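# Place a slip sheet and module into every crate

## Task

In every crate, lay exactly one thin slip sheet flat on the crate floor and stand exactly one small metal module on top of that sheet, keeping the module's current up-side up. Afterwards, return each tool to the stand slot it originally hung in, release it, and withdraw the arm well away from all tools (a tool still locked on counts as part of the arm). Nothing may end up off the table.

## Robot and tools

Robot: one six-joint arm (waist, shoulder, elbow, forearm roll, wrist pitch, wrist roll) ending in a tool changer. Tools hang in a stand: grip50 (two-finger, 50 mm max opening), grip85 (two-finger, 85 mm) and cup (suction). tool_id reports grip50, grip85, cup or none.

Frames: everything is in the scene frame. Origin is on the table surface below the arm base, +z up, +y to the left when facing along +x. end_effector_position is the centre of the changer's flat face, in metres; orientation is a quaternion in w, x, y, z order. The face's own z axis points out away from the arm. Tool points in mm along face x, y, z: grip50 grip point (0, -25, 180); grip85 (0, 0, 173) closed, 13 mm closer when fully open; cup rim centre (0, 0, 175). Both grippers close along face x.

A row is 15 numbers: x, y, z (absolute target position, m), qw, qx, qy, qz (absolute target orientation), then lock, grip50_position, grip50_force_limit, grip50_speed, grip85_position, grip85_force_limit, grip85_speed, cup_suction, each of these eight in [-1, 1]. The first seven form an absolute pose, not an offset. Each step the controller clips the commanded pose to within 70 mm and 16 degrees of the measured pose. A target more than 0.6 m from the last reported position along any face axis is refused. Repeat the wanted quaternion in every row.

Tool numbers: lock >0 locks, <0 unlocks, 0 keeps the previous command (about 1 s to act). grip positions: +1 fully open; -1 closes until blocked (pads meet near -0.65 for grip50, -0.8 for grip85). Force limits map -1..+1 to 20 N..185 N (grip50) or 235 N (grip85); speeds -1..+1 to about 20..150 mm/s. cup_suction above 0.01 is on, else off and vented; it persists between actions. Tool commands only work once that tool is ready (its readings show numbers, not n/a).

Tools:
- execute_actions {actions, pictures}. actions holds zero or one item. Empty list: just returns state with pictures. An action {rows: 1 to 15 rows, steps up to 15, default 15}: each row lasts one 1/30 s step, the last row repeats. An action needs at least 5 steps; the final 5 run after the result is taken. A wait {steps: up to 300} counts from the last result. pictures true forces images.
- move {target: one 15-number row, speed: 0.002 to 0.5 m/s, default 0.25; turning up to twice that in rad/s}. Straight-line path to an absolute pose over 0.5 to 10 s; it does not avoid obstacles and may overshoot the speed near a straight arm. Result adds a move: line (done, off_target, moving, held, fault) plus limits (paced = pose clipped, held = steps blocked) and distance to target.
- wait {seconds: 0 to 10}: lets time run with no new command.
- zoom_image {camera: cam_head_left, cam_head_right, cam_high, cam_low or cam_wrist, region: [x0, y0, x1, y1] pixels, top-left origin, max 504 by 504}. All images are 504x504.
- finished_scene {scene: number of the current scene}: ends and grades it; irreversible.

Result lines: state gives face pose and velocities; Hand target shows where the controller is driving; HELD marks steps whose command was altered by the clearance check; "pose unreachable" means that check intervened; plate_near, locked, unlocked, in_stand, unlock_refused report tool changer status; object_status 0 moving, 1 blocked while opening, 2 blocked while closing (a real grip), 3 reached target or pads met (can also happen on thin items). grip50 opening mm ≈ (250 - grip50_position_measured) x 0.202; grip85 counts: 78≈60 mm, 130≈40 mm, 180≈20 mm, 230 pads touching. cup_suction_measured 1 means strong vacuum; cup_part_present turns 1 at 0.50. Joint torques carry offsets and noise. MOTOR HOT warns of overheating.

Picking a tool: align the face on the plate within about 1 mm and 1 degree, face -y pointing to the fork's open side. When plate_near is 1, send lock +1 and wait for locked 1; the tool then boots (grippers close then open, dropping anything held). Lift 20 mm (between 10 and 30), slide at least 110 mm in face -y out of the fork, then go up. Returning: reverse that path, and when in_stand is 1 hold still, send lock -1, wait for unlocked 1, then back away. Off the stand, unlock is refused. Fork arms sit 40 to 70 mm either side along face x, tips 45 mm toward the open side, tops 18 mm under the plate face; slots are 180 mm apart. Changer is 63 mm wide, with parts reaching 46 mm on -y and 58 mm on +y behind the face.

Gripping: send -1 and keep it; confirm object_status 2. Any position change of 0.01 or more resets the status and may reopen. For the cup, turn suction on and seat the whole rim on a flat smooth area away from edges; it draws the part up to 12 mm in. Release by setting down, suction off, and rising 15 mm.

Avoid: arm is stiff, so aiming even slightly past a firm contact can trigger a fault; 144 N external force or a joint reaching its load limit (waist/shoulder 316, elbow 148, wrist joints 41.8 N m, including payload) stops the arm for 10 s. Move slowly near contact, don't drop or fling parts, and keep everything on the table; loose items may occasionally be nudged by disturbances.

Each tool is called as a command line: name --argument value for each argument, lists and objects as JSON in quotes; but a table of rows of numbers goes row by row, as --pt "numbers of a row", without its own name.

## Session

execute_actions --actions '[]'

Scene clock: 0.00 s of 15600.00 s.
end_effector_position=(+0.3742, -0.3842, +0.1723) locked=0 unlocked=1 plate_near=0 in_stand=0 unlock_refused=0 tool_id=none grip50_position_measured=n/a grip50_object_status=n/a grip85_position_measured=n/a grip85_object_status=n/a cup_suction_measured=n/a cup_part_present=n/a end_effector_quat_wxyz=(-0.117, +0.303, +0.919, +0.224) end_effector_velocity=(-0.000, +0.000, -0.000) end_effector_angular_velocity=(+0.001, +0.000, +0.000)
Joint positions: [-0.95   0.374  2.001  0.229  1.237 -1.996]
Joint velocities: [ 0.     0.     0.    -0.     0.001 -0.   ]
Joint torques (N m, as the joint torque sensors report them, + toward a larger angle): no reading
Hand target: +0.374, -0.384, +0.172; -0.117, +0.303, +0.919, +0.224

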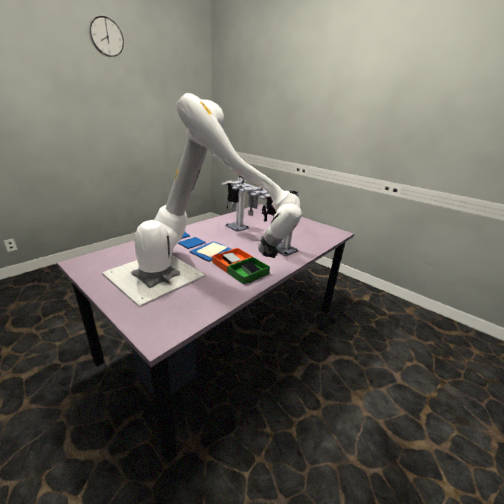

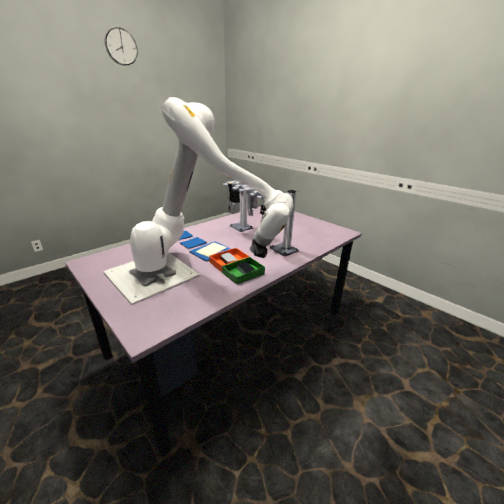

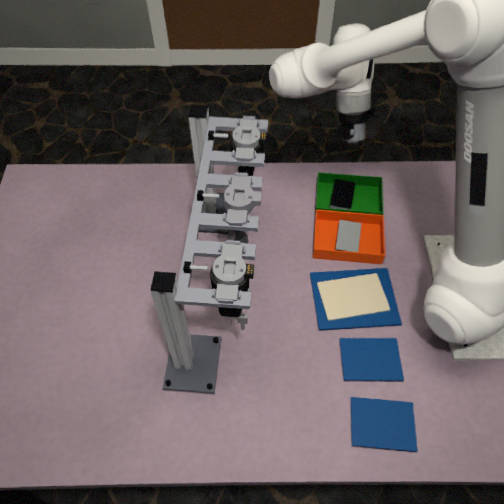

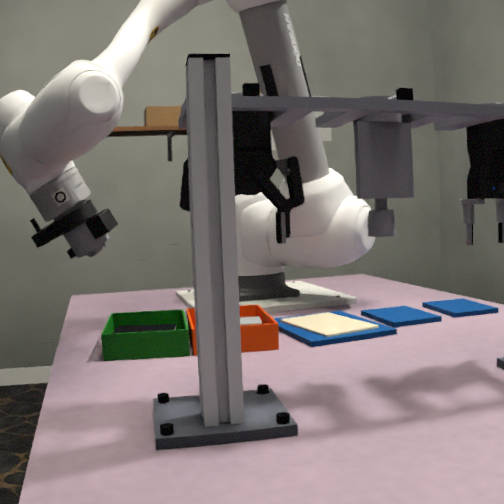

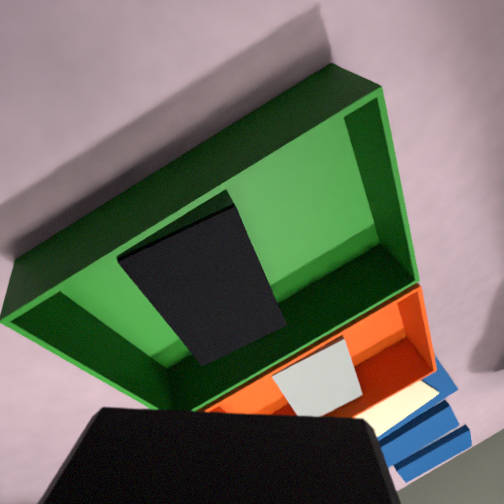

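zoom_image --camera "cam_high" --region '[150, 100, 410, 360]'

zoom_image --camera "cam_wrist" --region '[0, 0, 504, 504]'

zoom_image --camera "cam_head_left" --region '[150, 160, 330, 300]'

Region (150, 100, 410, 360) of cam_high's 504x504 image, scaled by 1.938, with more detail than that image has.

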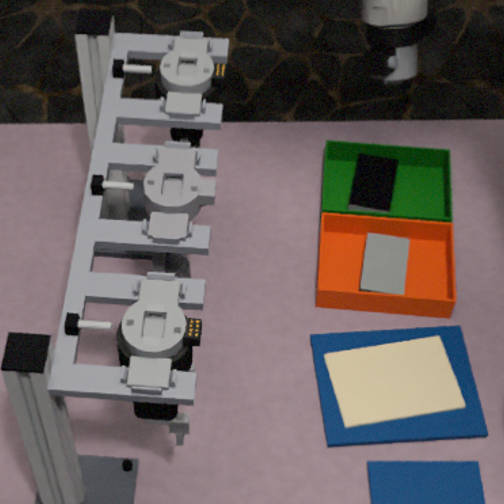

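Region (0, 0, 504, 504) of cam_wrist's 504x504 image, scaled by 1.000.

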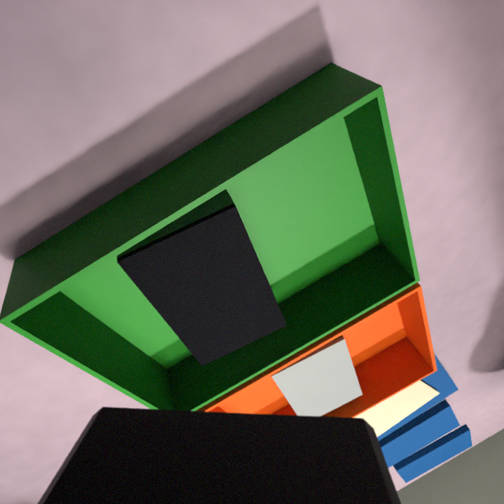

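Region (150, 160, 330, 300) of cam_head_left's 504x504 image, scaled by 2.800, with more detail than that image has.

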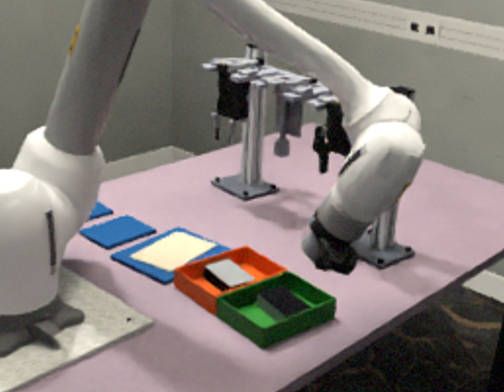

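move --target '[0.42, -0.2, 0.6, 0, 0.7071, 0.7071, 0, 0, 1, 0, 0, 1, 0, 0, 0]' --speed 0.3

Scene clock: 4.03 s of 15600.00 s.
end_effector_position=(+0.4209, -0.2003, +0.6004) locked=0 unlocked=1 plate_near=0 in_stand=0 unlock_refused=0 tool_id=none grip50_position_measured=n/a grip50_object_status=n/a grip85_position_measured=n/a grip85_object_status=n/a cup_suction_measured=n/a cup_part_present=n/a end_effector_quat_wxyz=(+0.000, +0.707, +0.707, -0.000) end_effector_velocity=(+0.000, +0.000, +0.000) end_effector_angular_velocity=(-0.001, +0.001, -0.001)
Joint positions: [-0.515 -0.148  1.697 -0.009  1.595 -0.502]
Joint velocities: [ 0.001  0.001 -0.001 -0.001  0.002  0.002]
Joint torques (N m, as the joint torque sensors report them, + toward a larger angle): [ -4.29 -28.78 -44.1    4.34  -0.15   0.11]
Hand target: +0.421, -0.200, +0.600; +0.000, +0.707, +0.707, -0.000
Off the commanded pose: 0.001 m, 0 deg.
Kept back: nothing.
move: done

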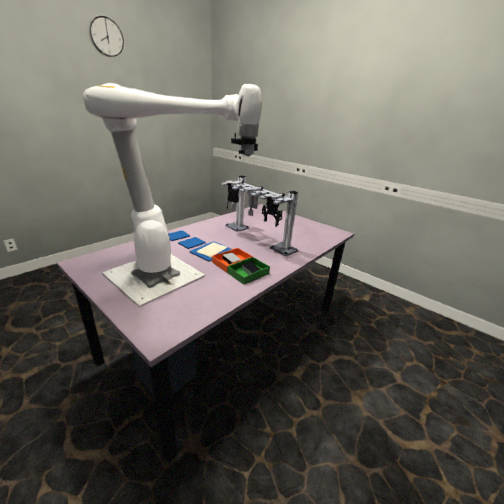

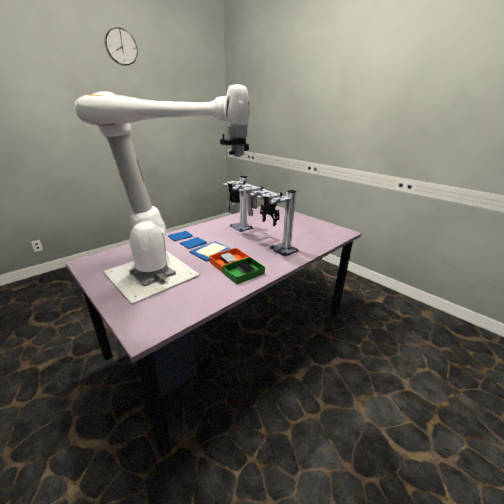

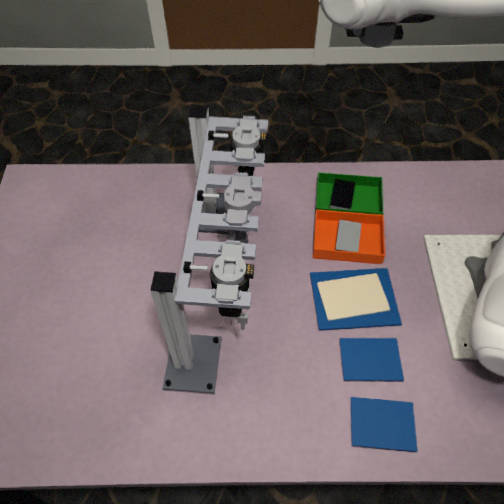

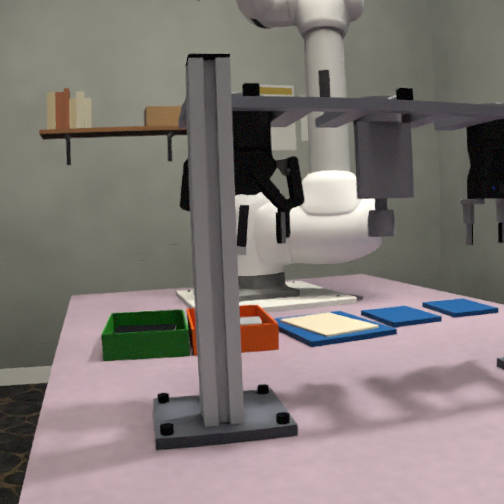

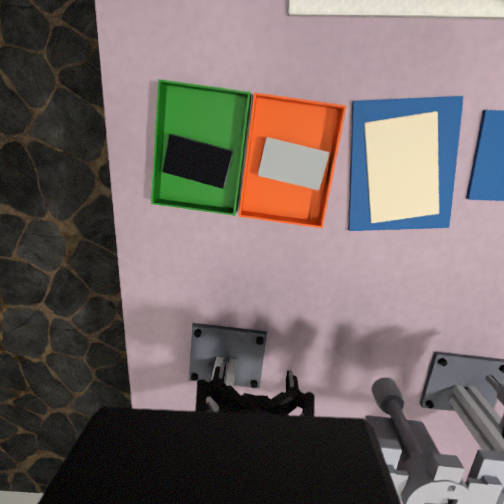

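move --target '[0.6, -0.1, 0.6, 0, 0.7071, 0.7071, 0, 0, 1, 0, 0, 1, 0, 0, 0]' --speed 0.3

Scene clock: 5.87 s of 15600.00 s.
end_effector_position=(+0.6002, -0.1000, +0.5998) locked=0 unlocked=1 plate_near=0 in_stand=0 unlock_refused=0 tool_id=none grip50_position_measured=n/a grip50_object_status=n/a grip85_position_measured=n/a grip85_object_status=n/a cup_suction_measured=n/a cup_part_present=n/a end_effector_quat_wxyz=(+0.000, +0.707, +0.707, +0.000) end_effector_velocity=(+0.001, -0.000, -0.000) end_effector_angular_velocity=(-0.000, +0.002, +0.000)
Joint positions: [-0.225  0.086  1.476 -0.008  1.585 -0.212]
Joint velocities: [ 0.     0.002 -0.001 -0.001  0.002  0.   ]
Joint torques (N m, as the joint torque sensors report them, + toward a larger angle): [ -2.4  -51.92 -44.61   4.65  -0.06   0.01]
Hand target: +0.600, -0.100, +0.600; +0.000, +0.707, +0.707, +0.000
Off the commanded pose: 0.000 m, 0 deg.
Kept back: nothing.
move: done

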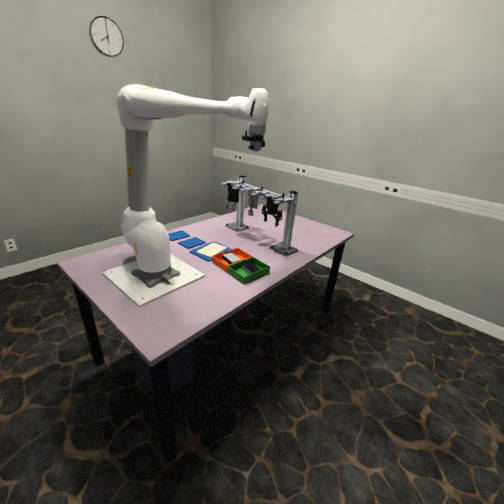

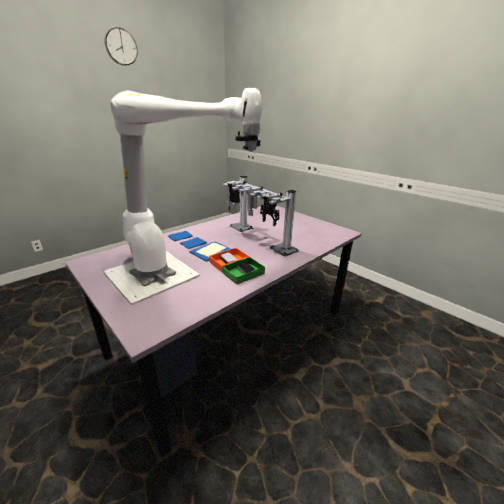

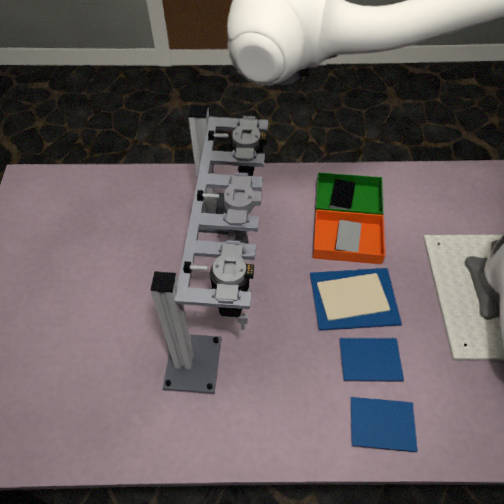

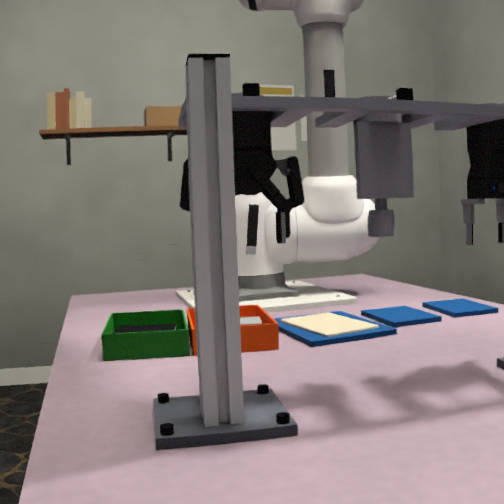

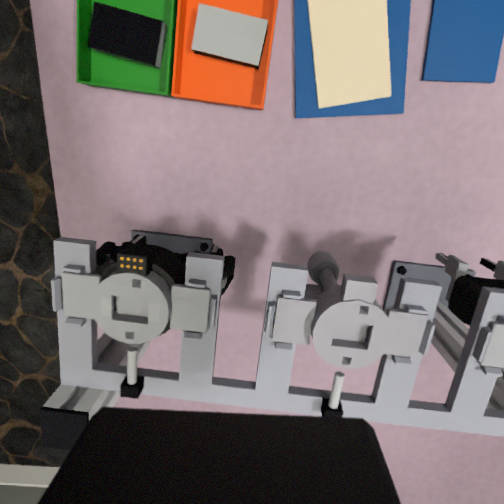

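zoom_image --camera "cam_wrist" --region '[40, 220, 250, 430]'

zoom_image --camera "cam_wrist" --region '[250, 230, 460, 440]'

Region (40, 220, 250, 430) of cam_wrist's 504x504 image, scaled by 2.400, with more detail than that image has.

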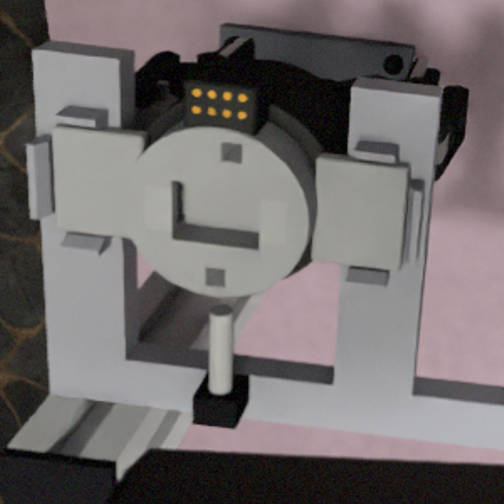

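Region (250, 230, 460, 440) of cam_wrist's 504x504 image, scaled by 2.400, with more detail than that image has.

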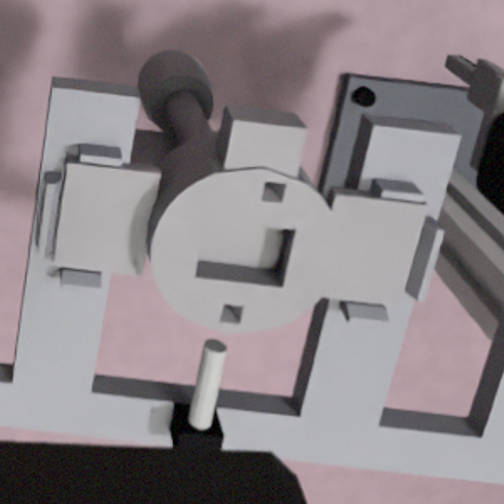

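move --target '[0.66, -0.02, 0.52, 0, 0.749, 0.6626, 0, 0, 1, 0, 0, 1, 0, 0, 0]' --speed 0.2

Scene clock: 9.77 s of 15600.00 s.
end_effector_position=(+0.6600, -0.0200, +0.5200) locked=0 unlocked=1 plate_near=0 in_stand=0 unlock_refused=0 tool_id=none grip50_position_measured=n/a grip50_object_status=n/a grip85_position_measured=n/a grip85_object_status=n/a cup_suction_measured=n/a cup_part_present=n/a end_effector_quat_wxyz=(+0.000, +0.749, +0.663, +0.000) end_effector_velocity=(+0.000, +0.000, +0.000) end_effector_angular_velocity=(-0.002, -0.002, -0.001)
Joint positions: [-0.088  0.178  1.516 -0.007  1.454  0.048]
Joint velocities: [ 0.001 -0.    -0.    -0.002 -0.001  0.002]
Joint torques (N m, as the joint torque sensors report them, + toward a larger angle): [ -3.37 -61.43 -44.77   4.6    0.04  -0.09]
Hand target: +0.660, -0.020, +0.520; +0.000, +0.749, +0.663, +0.000
Off the commanded pose: 0.000 m, 0 deg.
Kept back: nothing.
move: done

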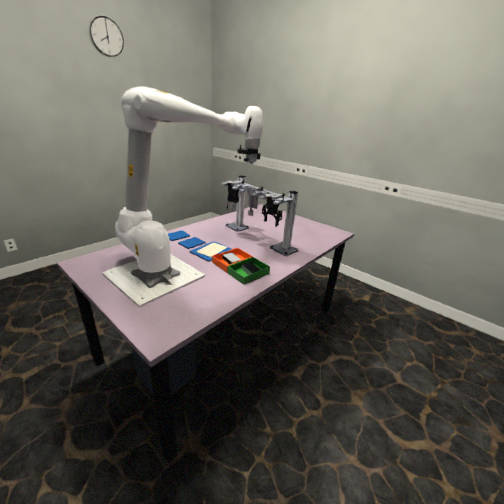

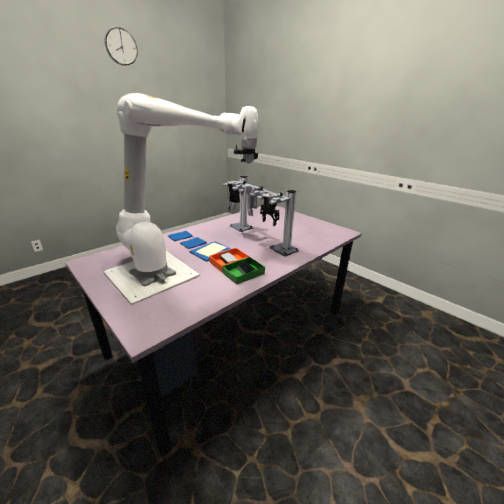

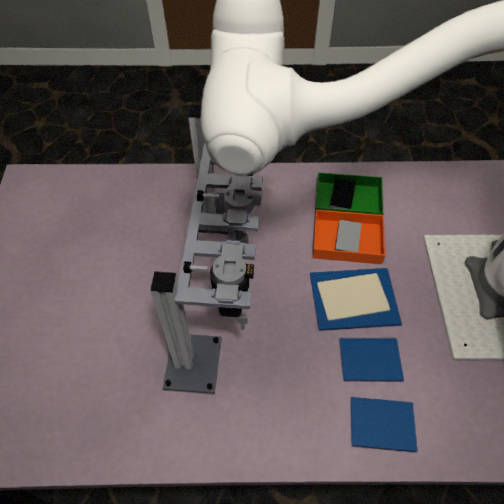

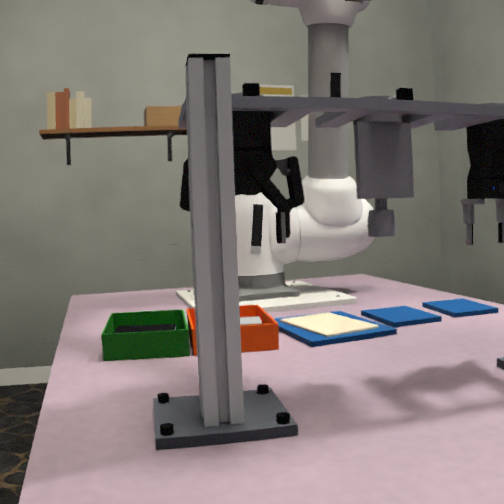

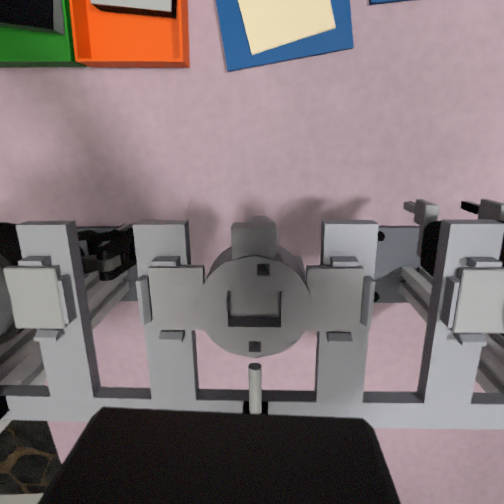

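zoom_image --camera "cam_wrist" --region '[130, 200, 380, 420]'

Region (130, 200, 380, 420) of cam_wrist's 504x504 image, scaled by 2.016, with more detail than that image has; it fills the top 444 rows of this view, and the rest is white.

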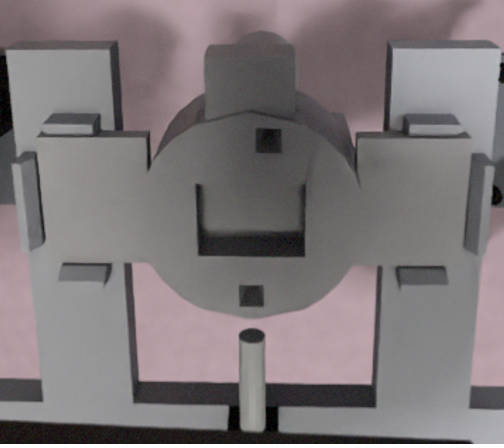

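move --target '[0.66, -0.02, 0.52, 0, 0.06105, 0.99813, 0, 0, 1, 0, 0, 1, 0, 0, 0]' --speed 0.5

zoom_image --camera "cam_wrist" --region '[130, 200, 380, 420]'

Scene clock: 12.50 s of 15600.00 s.
end_effector_position=(+0.6600, -0.0200, +0.5200) locked=0 unlocked=1 plate_near=0 in_stand=0 unlock_refused=0 tool_id=none grip50_position_measured=n/a grip50_object_status=n/a grip85_position_measured=n/a grip85_object_status=n/a cup_suction_measured=n/a cup_part_present=n/a end_effector_quat_wxyz=(+0.000, +0.061, +0.998, -0.000) end_effector_velocity=(+0.001, -0.000, -0.001) end_effector_angular_velocity=(+0.000, +0.000, +0.003)
Joint positions: [-0.088  0.178  1.516 -0.007  1.455 -1.523]
Joint velocities: [-0.     0.001 -0.     0.    -0.001 -0.003]
Joint torques (N m, as the joint torque sensors report them, + toward a larger angle): [ -3.07 -61.96 -44.45   4.54  -0.03   0.54]
Hand target: +0.660, -0.020, +0.520; -0.000, +0.061, +0.998, -0.000
Off the commanded pose: 0.000 m, 0 deg.
Kept back: nothing.
move: done

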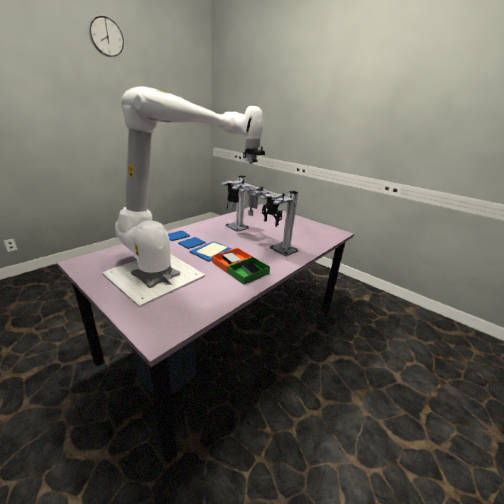

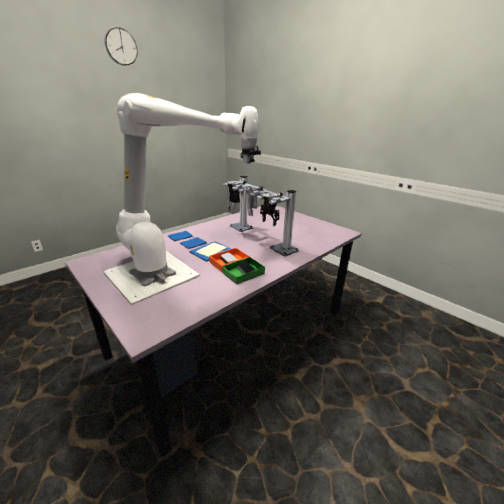

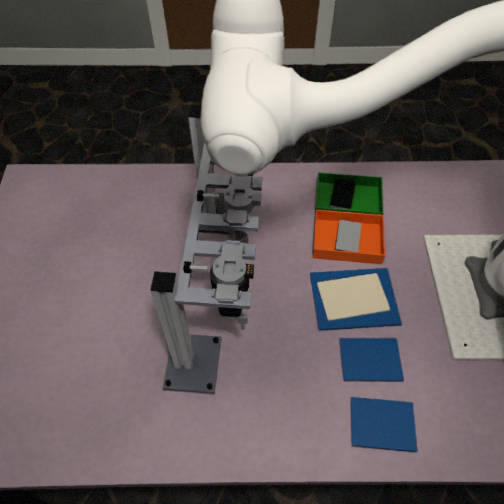

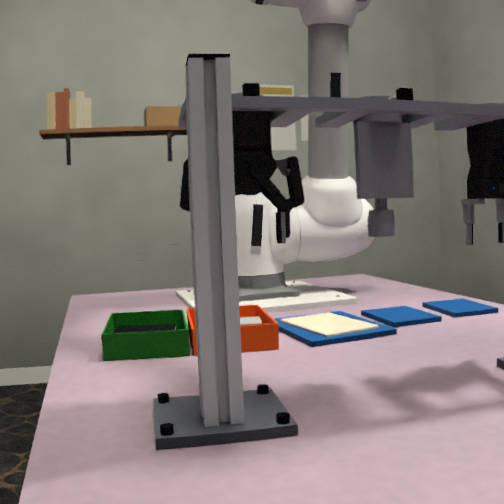

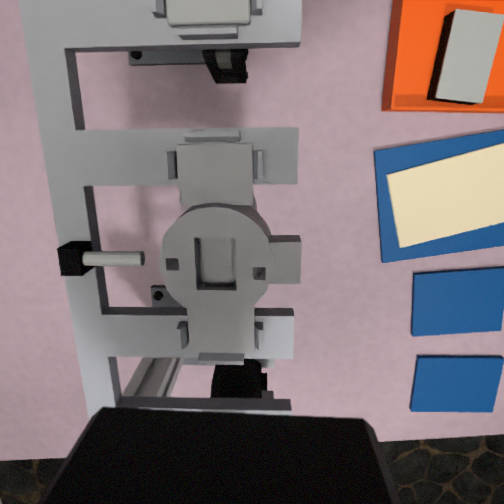

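Region (130, 200, 380, 420) of cam_wrist's 504x504 image, scaled by 2.016, with more detail than that image has; it fills the top 444 rows of this view, and the rest is white.

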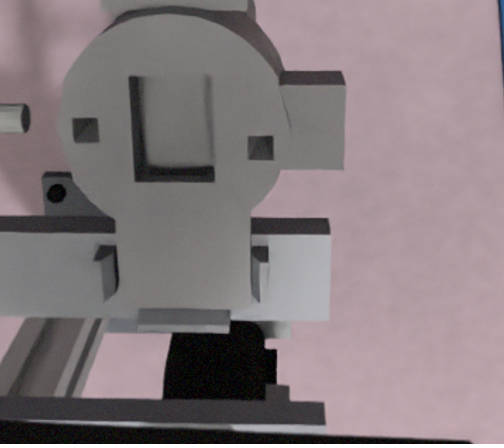

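zoom_image --camera "cam_wrist" --region '[130, 130, 330, 380]'

Region (130, 130, 330, 380) of cam_wrist's 504x504 image, scaled by 2.016, with more detail than that image has; it fills the left 403 columns of this view, and the rest is white.

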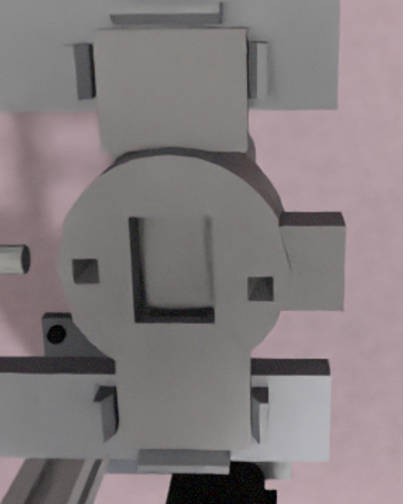

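move --target '[0.6831, -0.0241, 0.45, 0, 0.06105, 0.99813, 0, 0, 1, 0, 0, 1, 0, 0, 0]' --speed 0.1

zoom_image --camera "cam_wrist" --region '[140, 190, 380, 430]'

Scene clock: 16.50 s of 15600.00 s.
end_effector_position=(+0.6830, -0.0241, +0.4500) locked=0 unlocked=1 plate_near=0 in_stand=0 unlock_refused=0 tool_id=none grip50_position_measured=n/a grip50_object_status=n/a grip85_position_measured=n/a grip85_object_status=n/a cup_suction_measured=n/a cup_part_present=n/a end_effector_quat_wxyz=(+0.000, +0.061, +0.998, +0.000) end_effector_velocity=(+0.000, -0.000, -0.001) end_effector_angular_velocity=(+0.000, +0.002, +0.001)
Joint positions: [-0.092  0.234  1.574 -0.007  1.34  -1.527]
Joint velocities: [-0.     0.001  0.001  0.    -0.    -0.001]
Joint torques (N m, as the joint torque sensors report them, + toward a larger angle): [ -2.47 -67.01 -44.28   4.49  -0.12  -0.01]
Hand target: +0.683, -0.024, +0.450; -0.000, +0.061, +0.998, +0.000
Off the commanded pose: 0.000 m, 0 deg.
Kept back: nothing.
move: done

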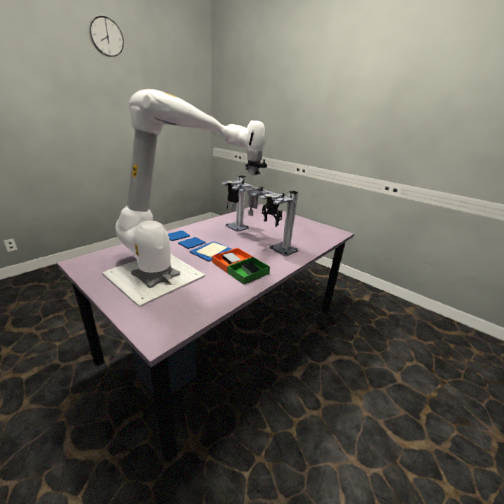

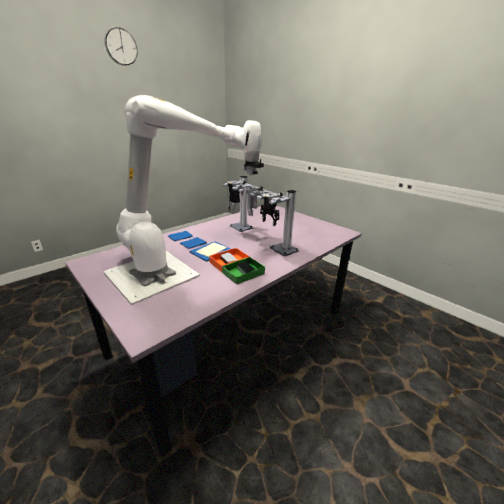

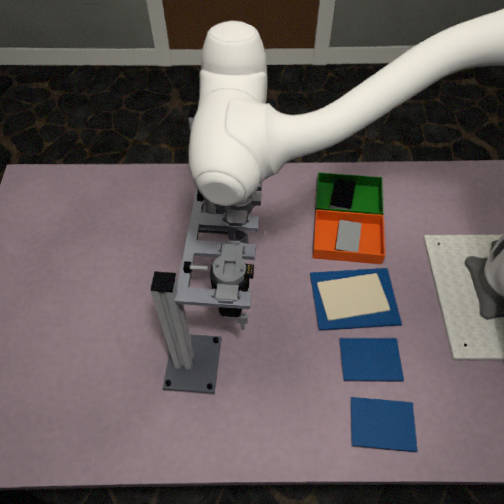

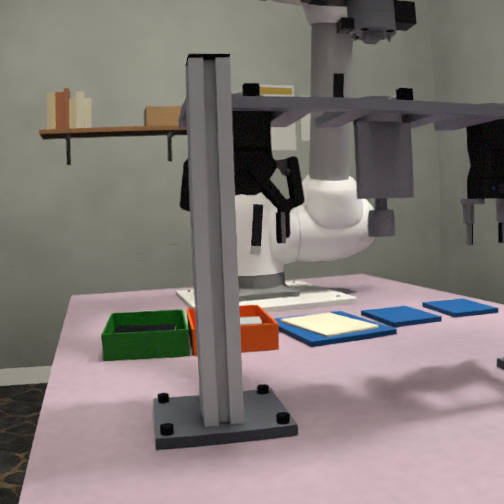

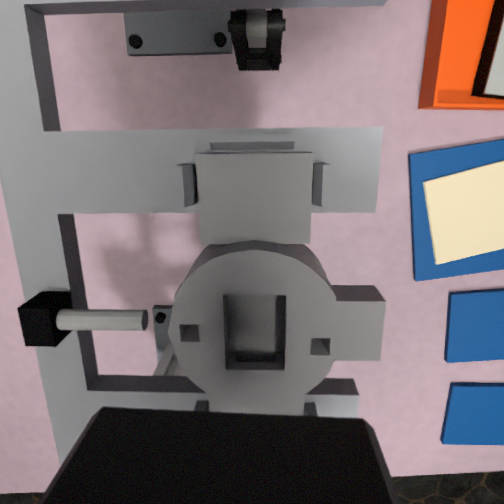

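Region (140, 190, 380, 430) of cam_wrist's 504x504 image, scaled by 2.100, with more detail than that image has.

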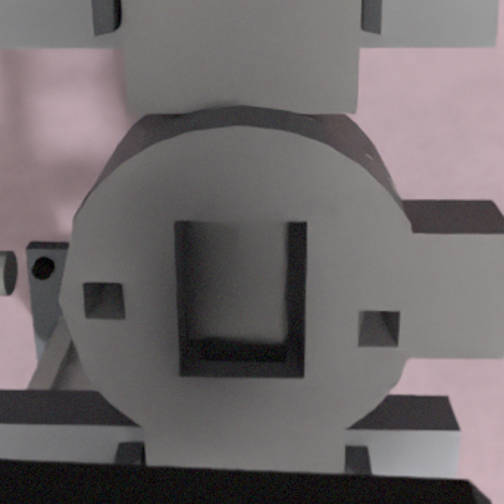

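move --target '[0.6831, -0.0241, 0.45, 0, 0.749, 0.6626, 0, 0, 1, 0, 0, 1, 0, 0, 0]' --speed 0.5

zoom_image --camera "cam_wrist" --region '[140, 190, 380, 430]'

Scene clock: 19.67 s of 15600.00 s.
end_effector_position=(+0.6831, -0.0241, +0.4500) locked=0 unlocked=1 plate_near=0 in_stand=0 unlock_refused=0 tool_id=none grip50_position_measured=n/a grip50_object_status=n/a grip85_position_measured=n/a grip85_object_status=n/a cup_suction_measured=n/a cup_part_present=n/a end_effector_quat_wxyz=(+0.000, +0.749, +0.663, +0.000) end_effector_velocity=(+0.001, +0.000, -0.001) end_effector_angular_velocity=(-0.000, +0.000, -0.003)
Joint positions: [-0.092  0.234  1.574 -0.007  1.34   0.044]
Joint velocities: [ 0.     0.002 -0.    -0.    -0.001  0.003]
Joint torques (N m, as the joint torque sensors report them, + toward a larger angle): [ -3.73 -66.83 -44.16   4.46  -0.01   0.1 ]
Hand target: +0.683, -0.024, +0.450; -0.000, +0.749, +0.663, +0.000
Off the commanded pose: 0.000 m, 0 deg.
Kept back: nothing.
move: done

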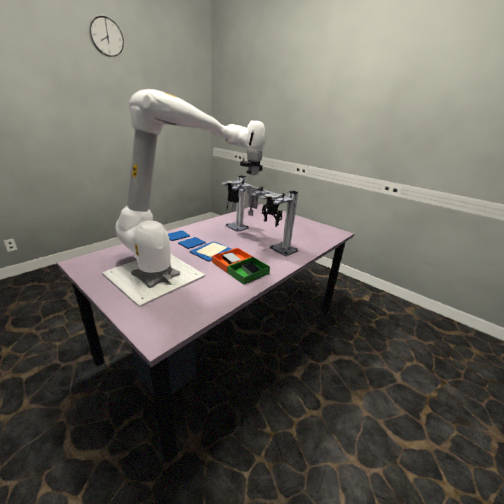

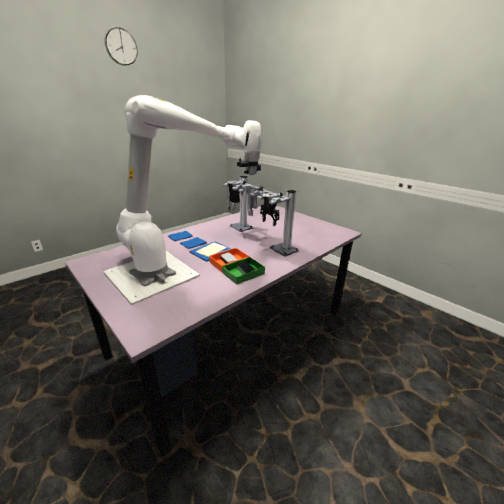

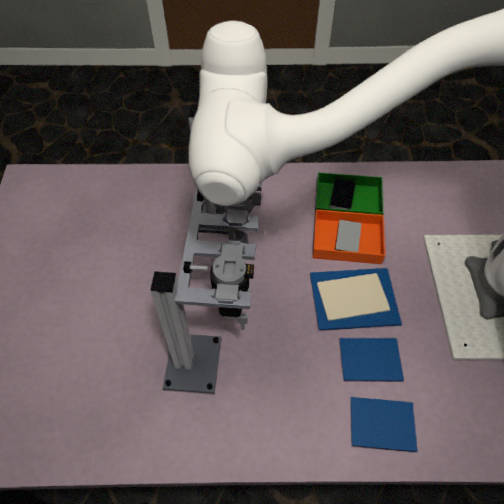

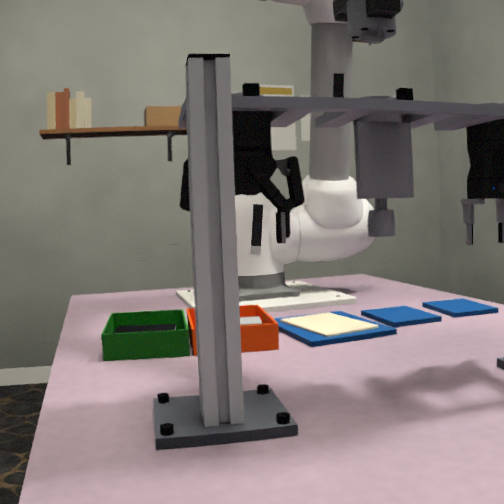

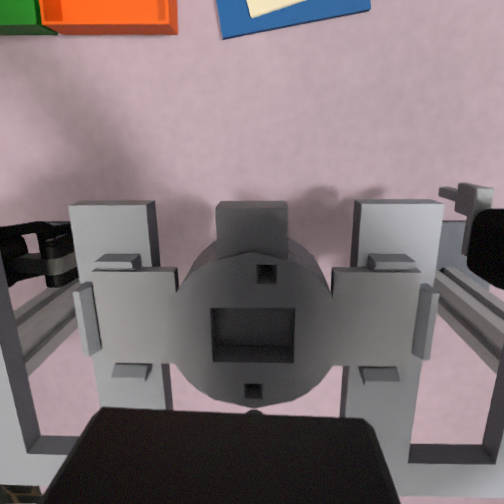

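Region (140, 190, 380, 430) of cam_wrist's 504x504 image, scaled by 2.100, with more detail than that image has.

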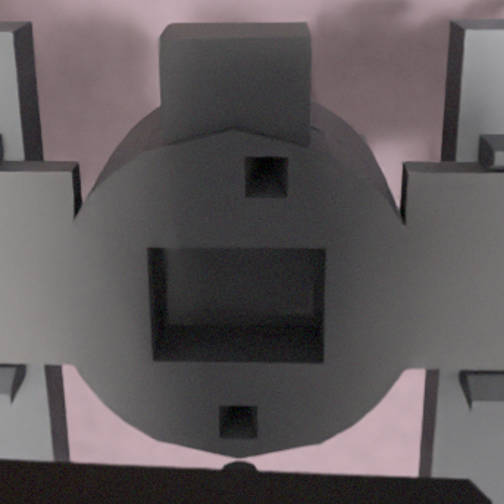

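move --target '[0.683, -0.0248, 0.39, 0, 0.749, 0.6626, 0, 0, 1, 0, 0, 1, 0, 0, 0]' --speed 0.08

zoom_image --camera "cam_low" --region '[300, 0, 480, 180]'

Scene clock: 23.53 s of 15600.00 s.
end_effector_position=(+0.6829, -0.0248, +0.3901) locked=0 unlocked=1 plate_near=0 in_stand=0 unlock_refused=0 tool_id=none grip50_position_measured=n/a grip50_object_status=n/a grip85_position_measured=n/a grip85_object_status=n/a cup_suction_measured=n/a cup_part_present=n/a end_effector_quat_wxyz=(+0.000, +0.749, +0.663, +0.000) end_effector_velocity=(+0.000, -0.000, -0.001) end_effector_angular_velocity=(+0.000, -0.001, +0.001)
Joint positions: [-0.094  0.261  1.652 -0.007  1.236  0.044]
Joint velocities: [-0.     0.001  0.001  0.    -0.003 -0.001]
Joint torques (N m, as the joint torque sensors report them, + toward a larger angle): [ -3.7  -68.03 -42.64   4.4    0.11   0.01]
Hand target: +0.683, -0.025, +0.390; -0.000, +0.749, +0.663, +0.000
Off the commanded pose: 0.000 m, 0 deg.
Kept back: nothing.
move: done

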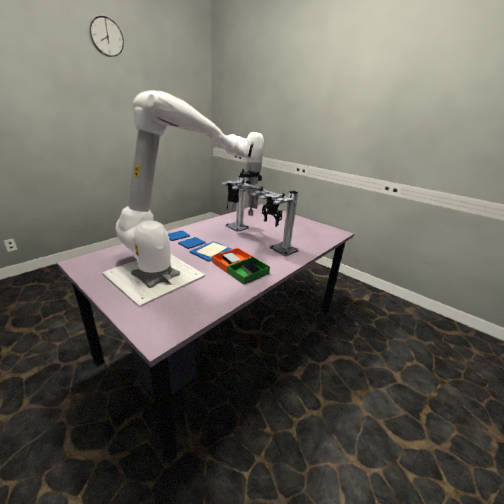

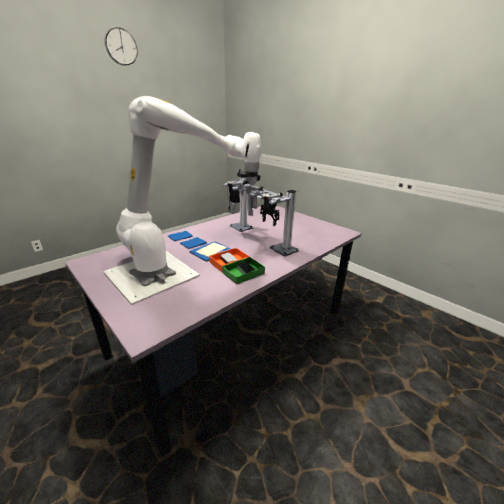

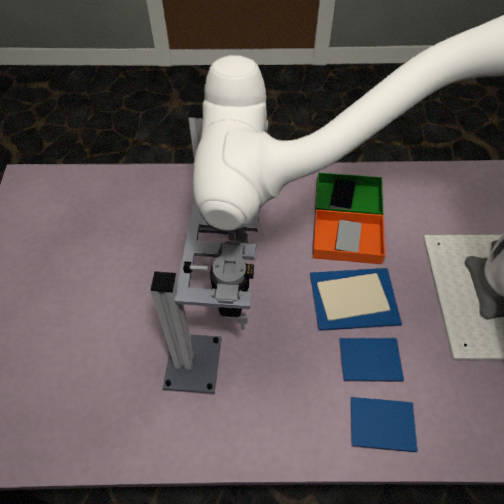

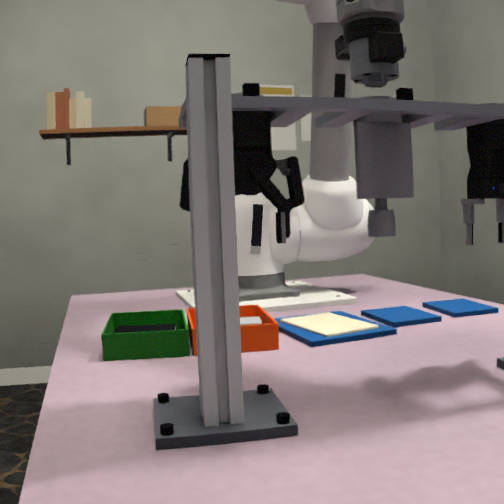

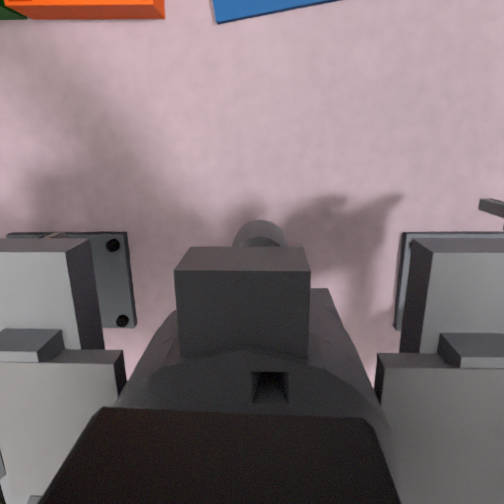

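Region (300, 0, 480, 180) of cam_low's 504x504 image, scaled by 2.800, with more detail than that image has.

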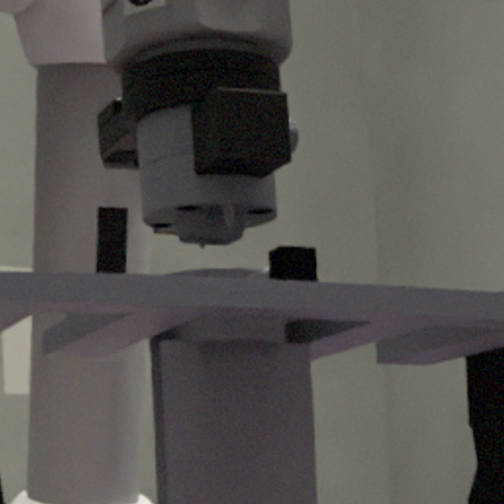

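move --target '[0.683, -0.0248, 0.372, 0, 0.749, 0.6626, 0, 0, 1, 0, 0, 1, 0, 0, 0]' --speed 0.015

zoom_image --camera "cam_low" --region '[330, 40, 430, 140]'

Scene clock: 25.27 s of 15600.00 s.
end_effector_position=(+0.6830, -0.0248, +0.3720) locked=0 unlocked=1 plate_near=0 in_stand=0 unlock_refused=0 tool_id=none grip50_position_measured=n/a grip50_object_status=n/a grip85_position_measured=n/a grip85_object_status=n/a cup_suction_measured=n/a cup_part_present=n/a end_effector_quat_wxyz=(-0.000, +0.749, +0.663, +0.000) end_effector_velocity=(-0.000, -0.000, -0.001) end_effector_angular_velocity=(+0.000, +0.002, -0.000)
Joint positions: [-0.094  0.271  1.673 -0.007  1.204  0.044]
Joint velocities: [-0.     0.001  0.001  0.    -0.    -0.   ]
Joint torques (N m, as the joint torque sensors report them, + toward a larger angle): [ -3.18 -69.04 -42.82   4.34   0.15  -0.02]
Hand target: +0.683, -0.025, +0.372; -0.000, +0.749, +0.663, +0.000
Off the commanded pose: 0.000 m, 0 deg.
Kept back: nothing.
move: done

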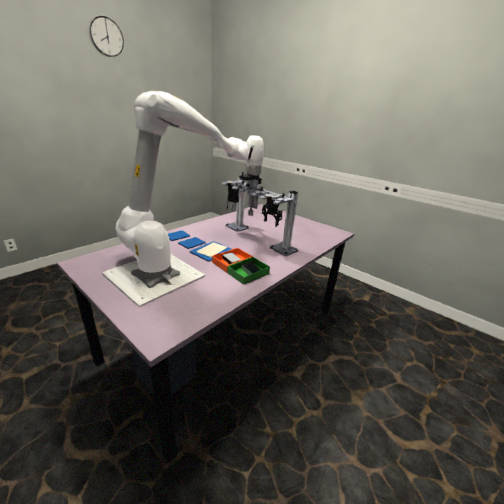

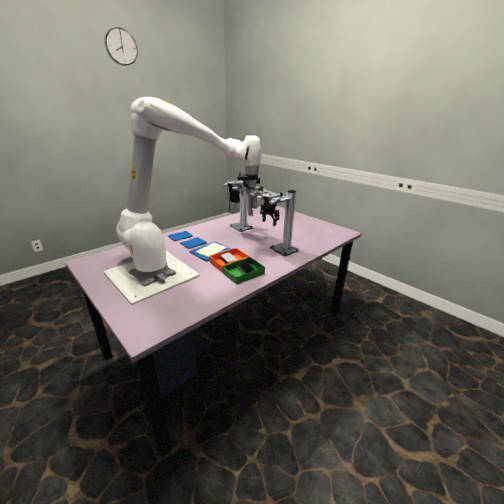

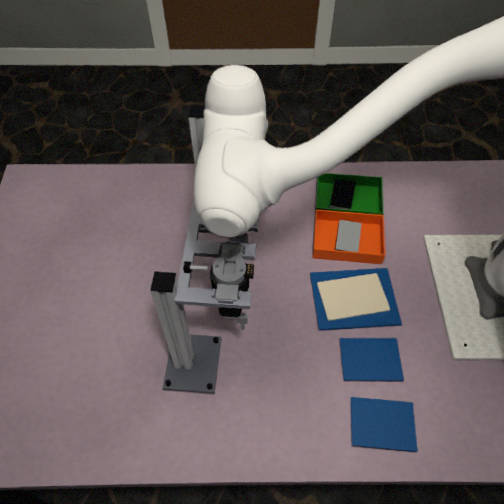

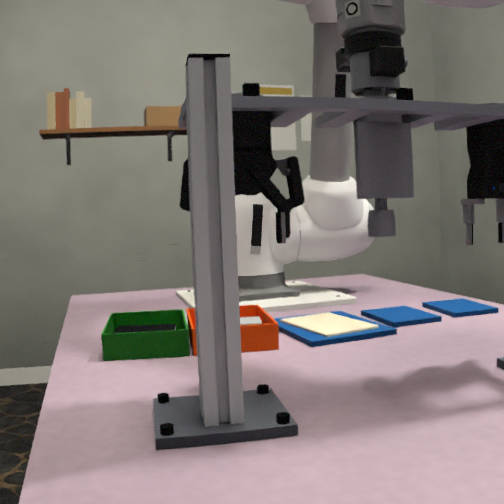

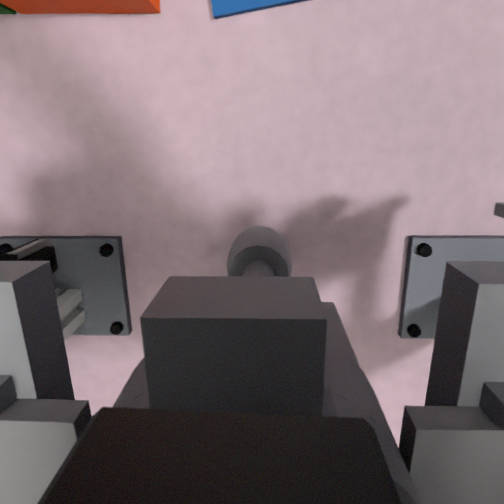

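Region (330, 40, 430, 140) of cam_low's 504x504 image, scaled by 5.040, with more detail than that image has.

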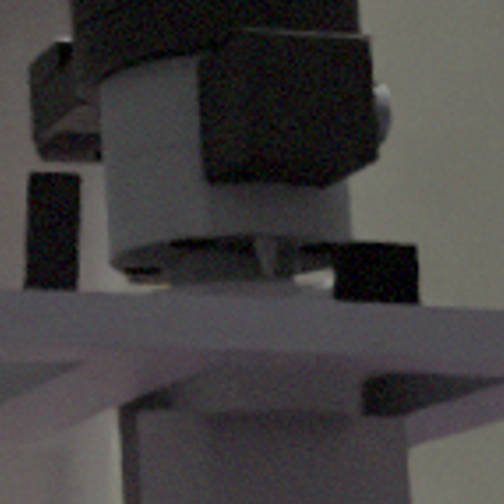

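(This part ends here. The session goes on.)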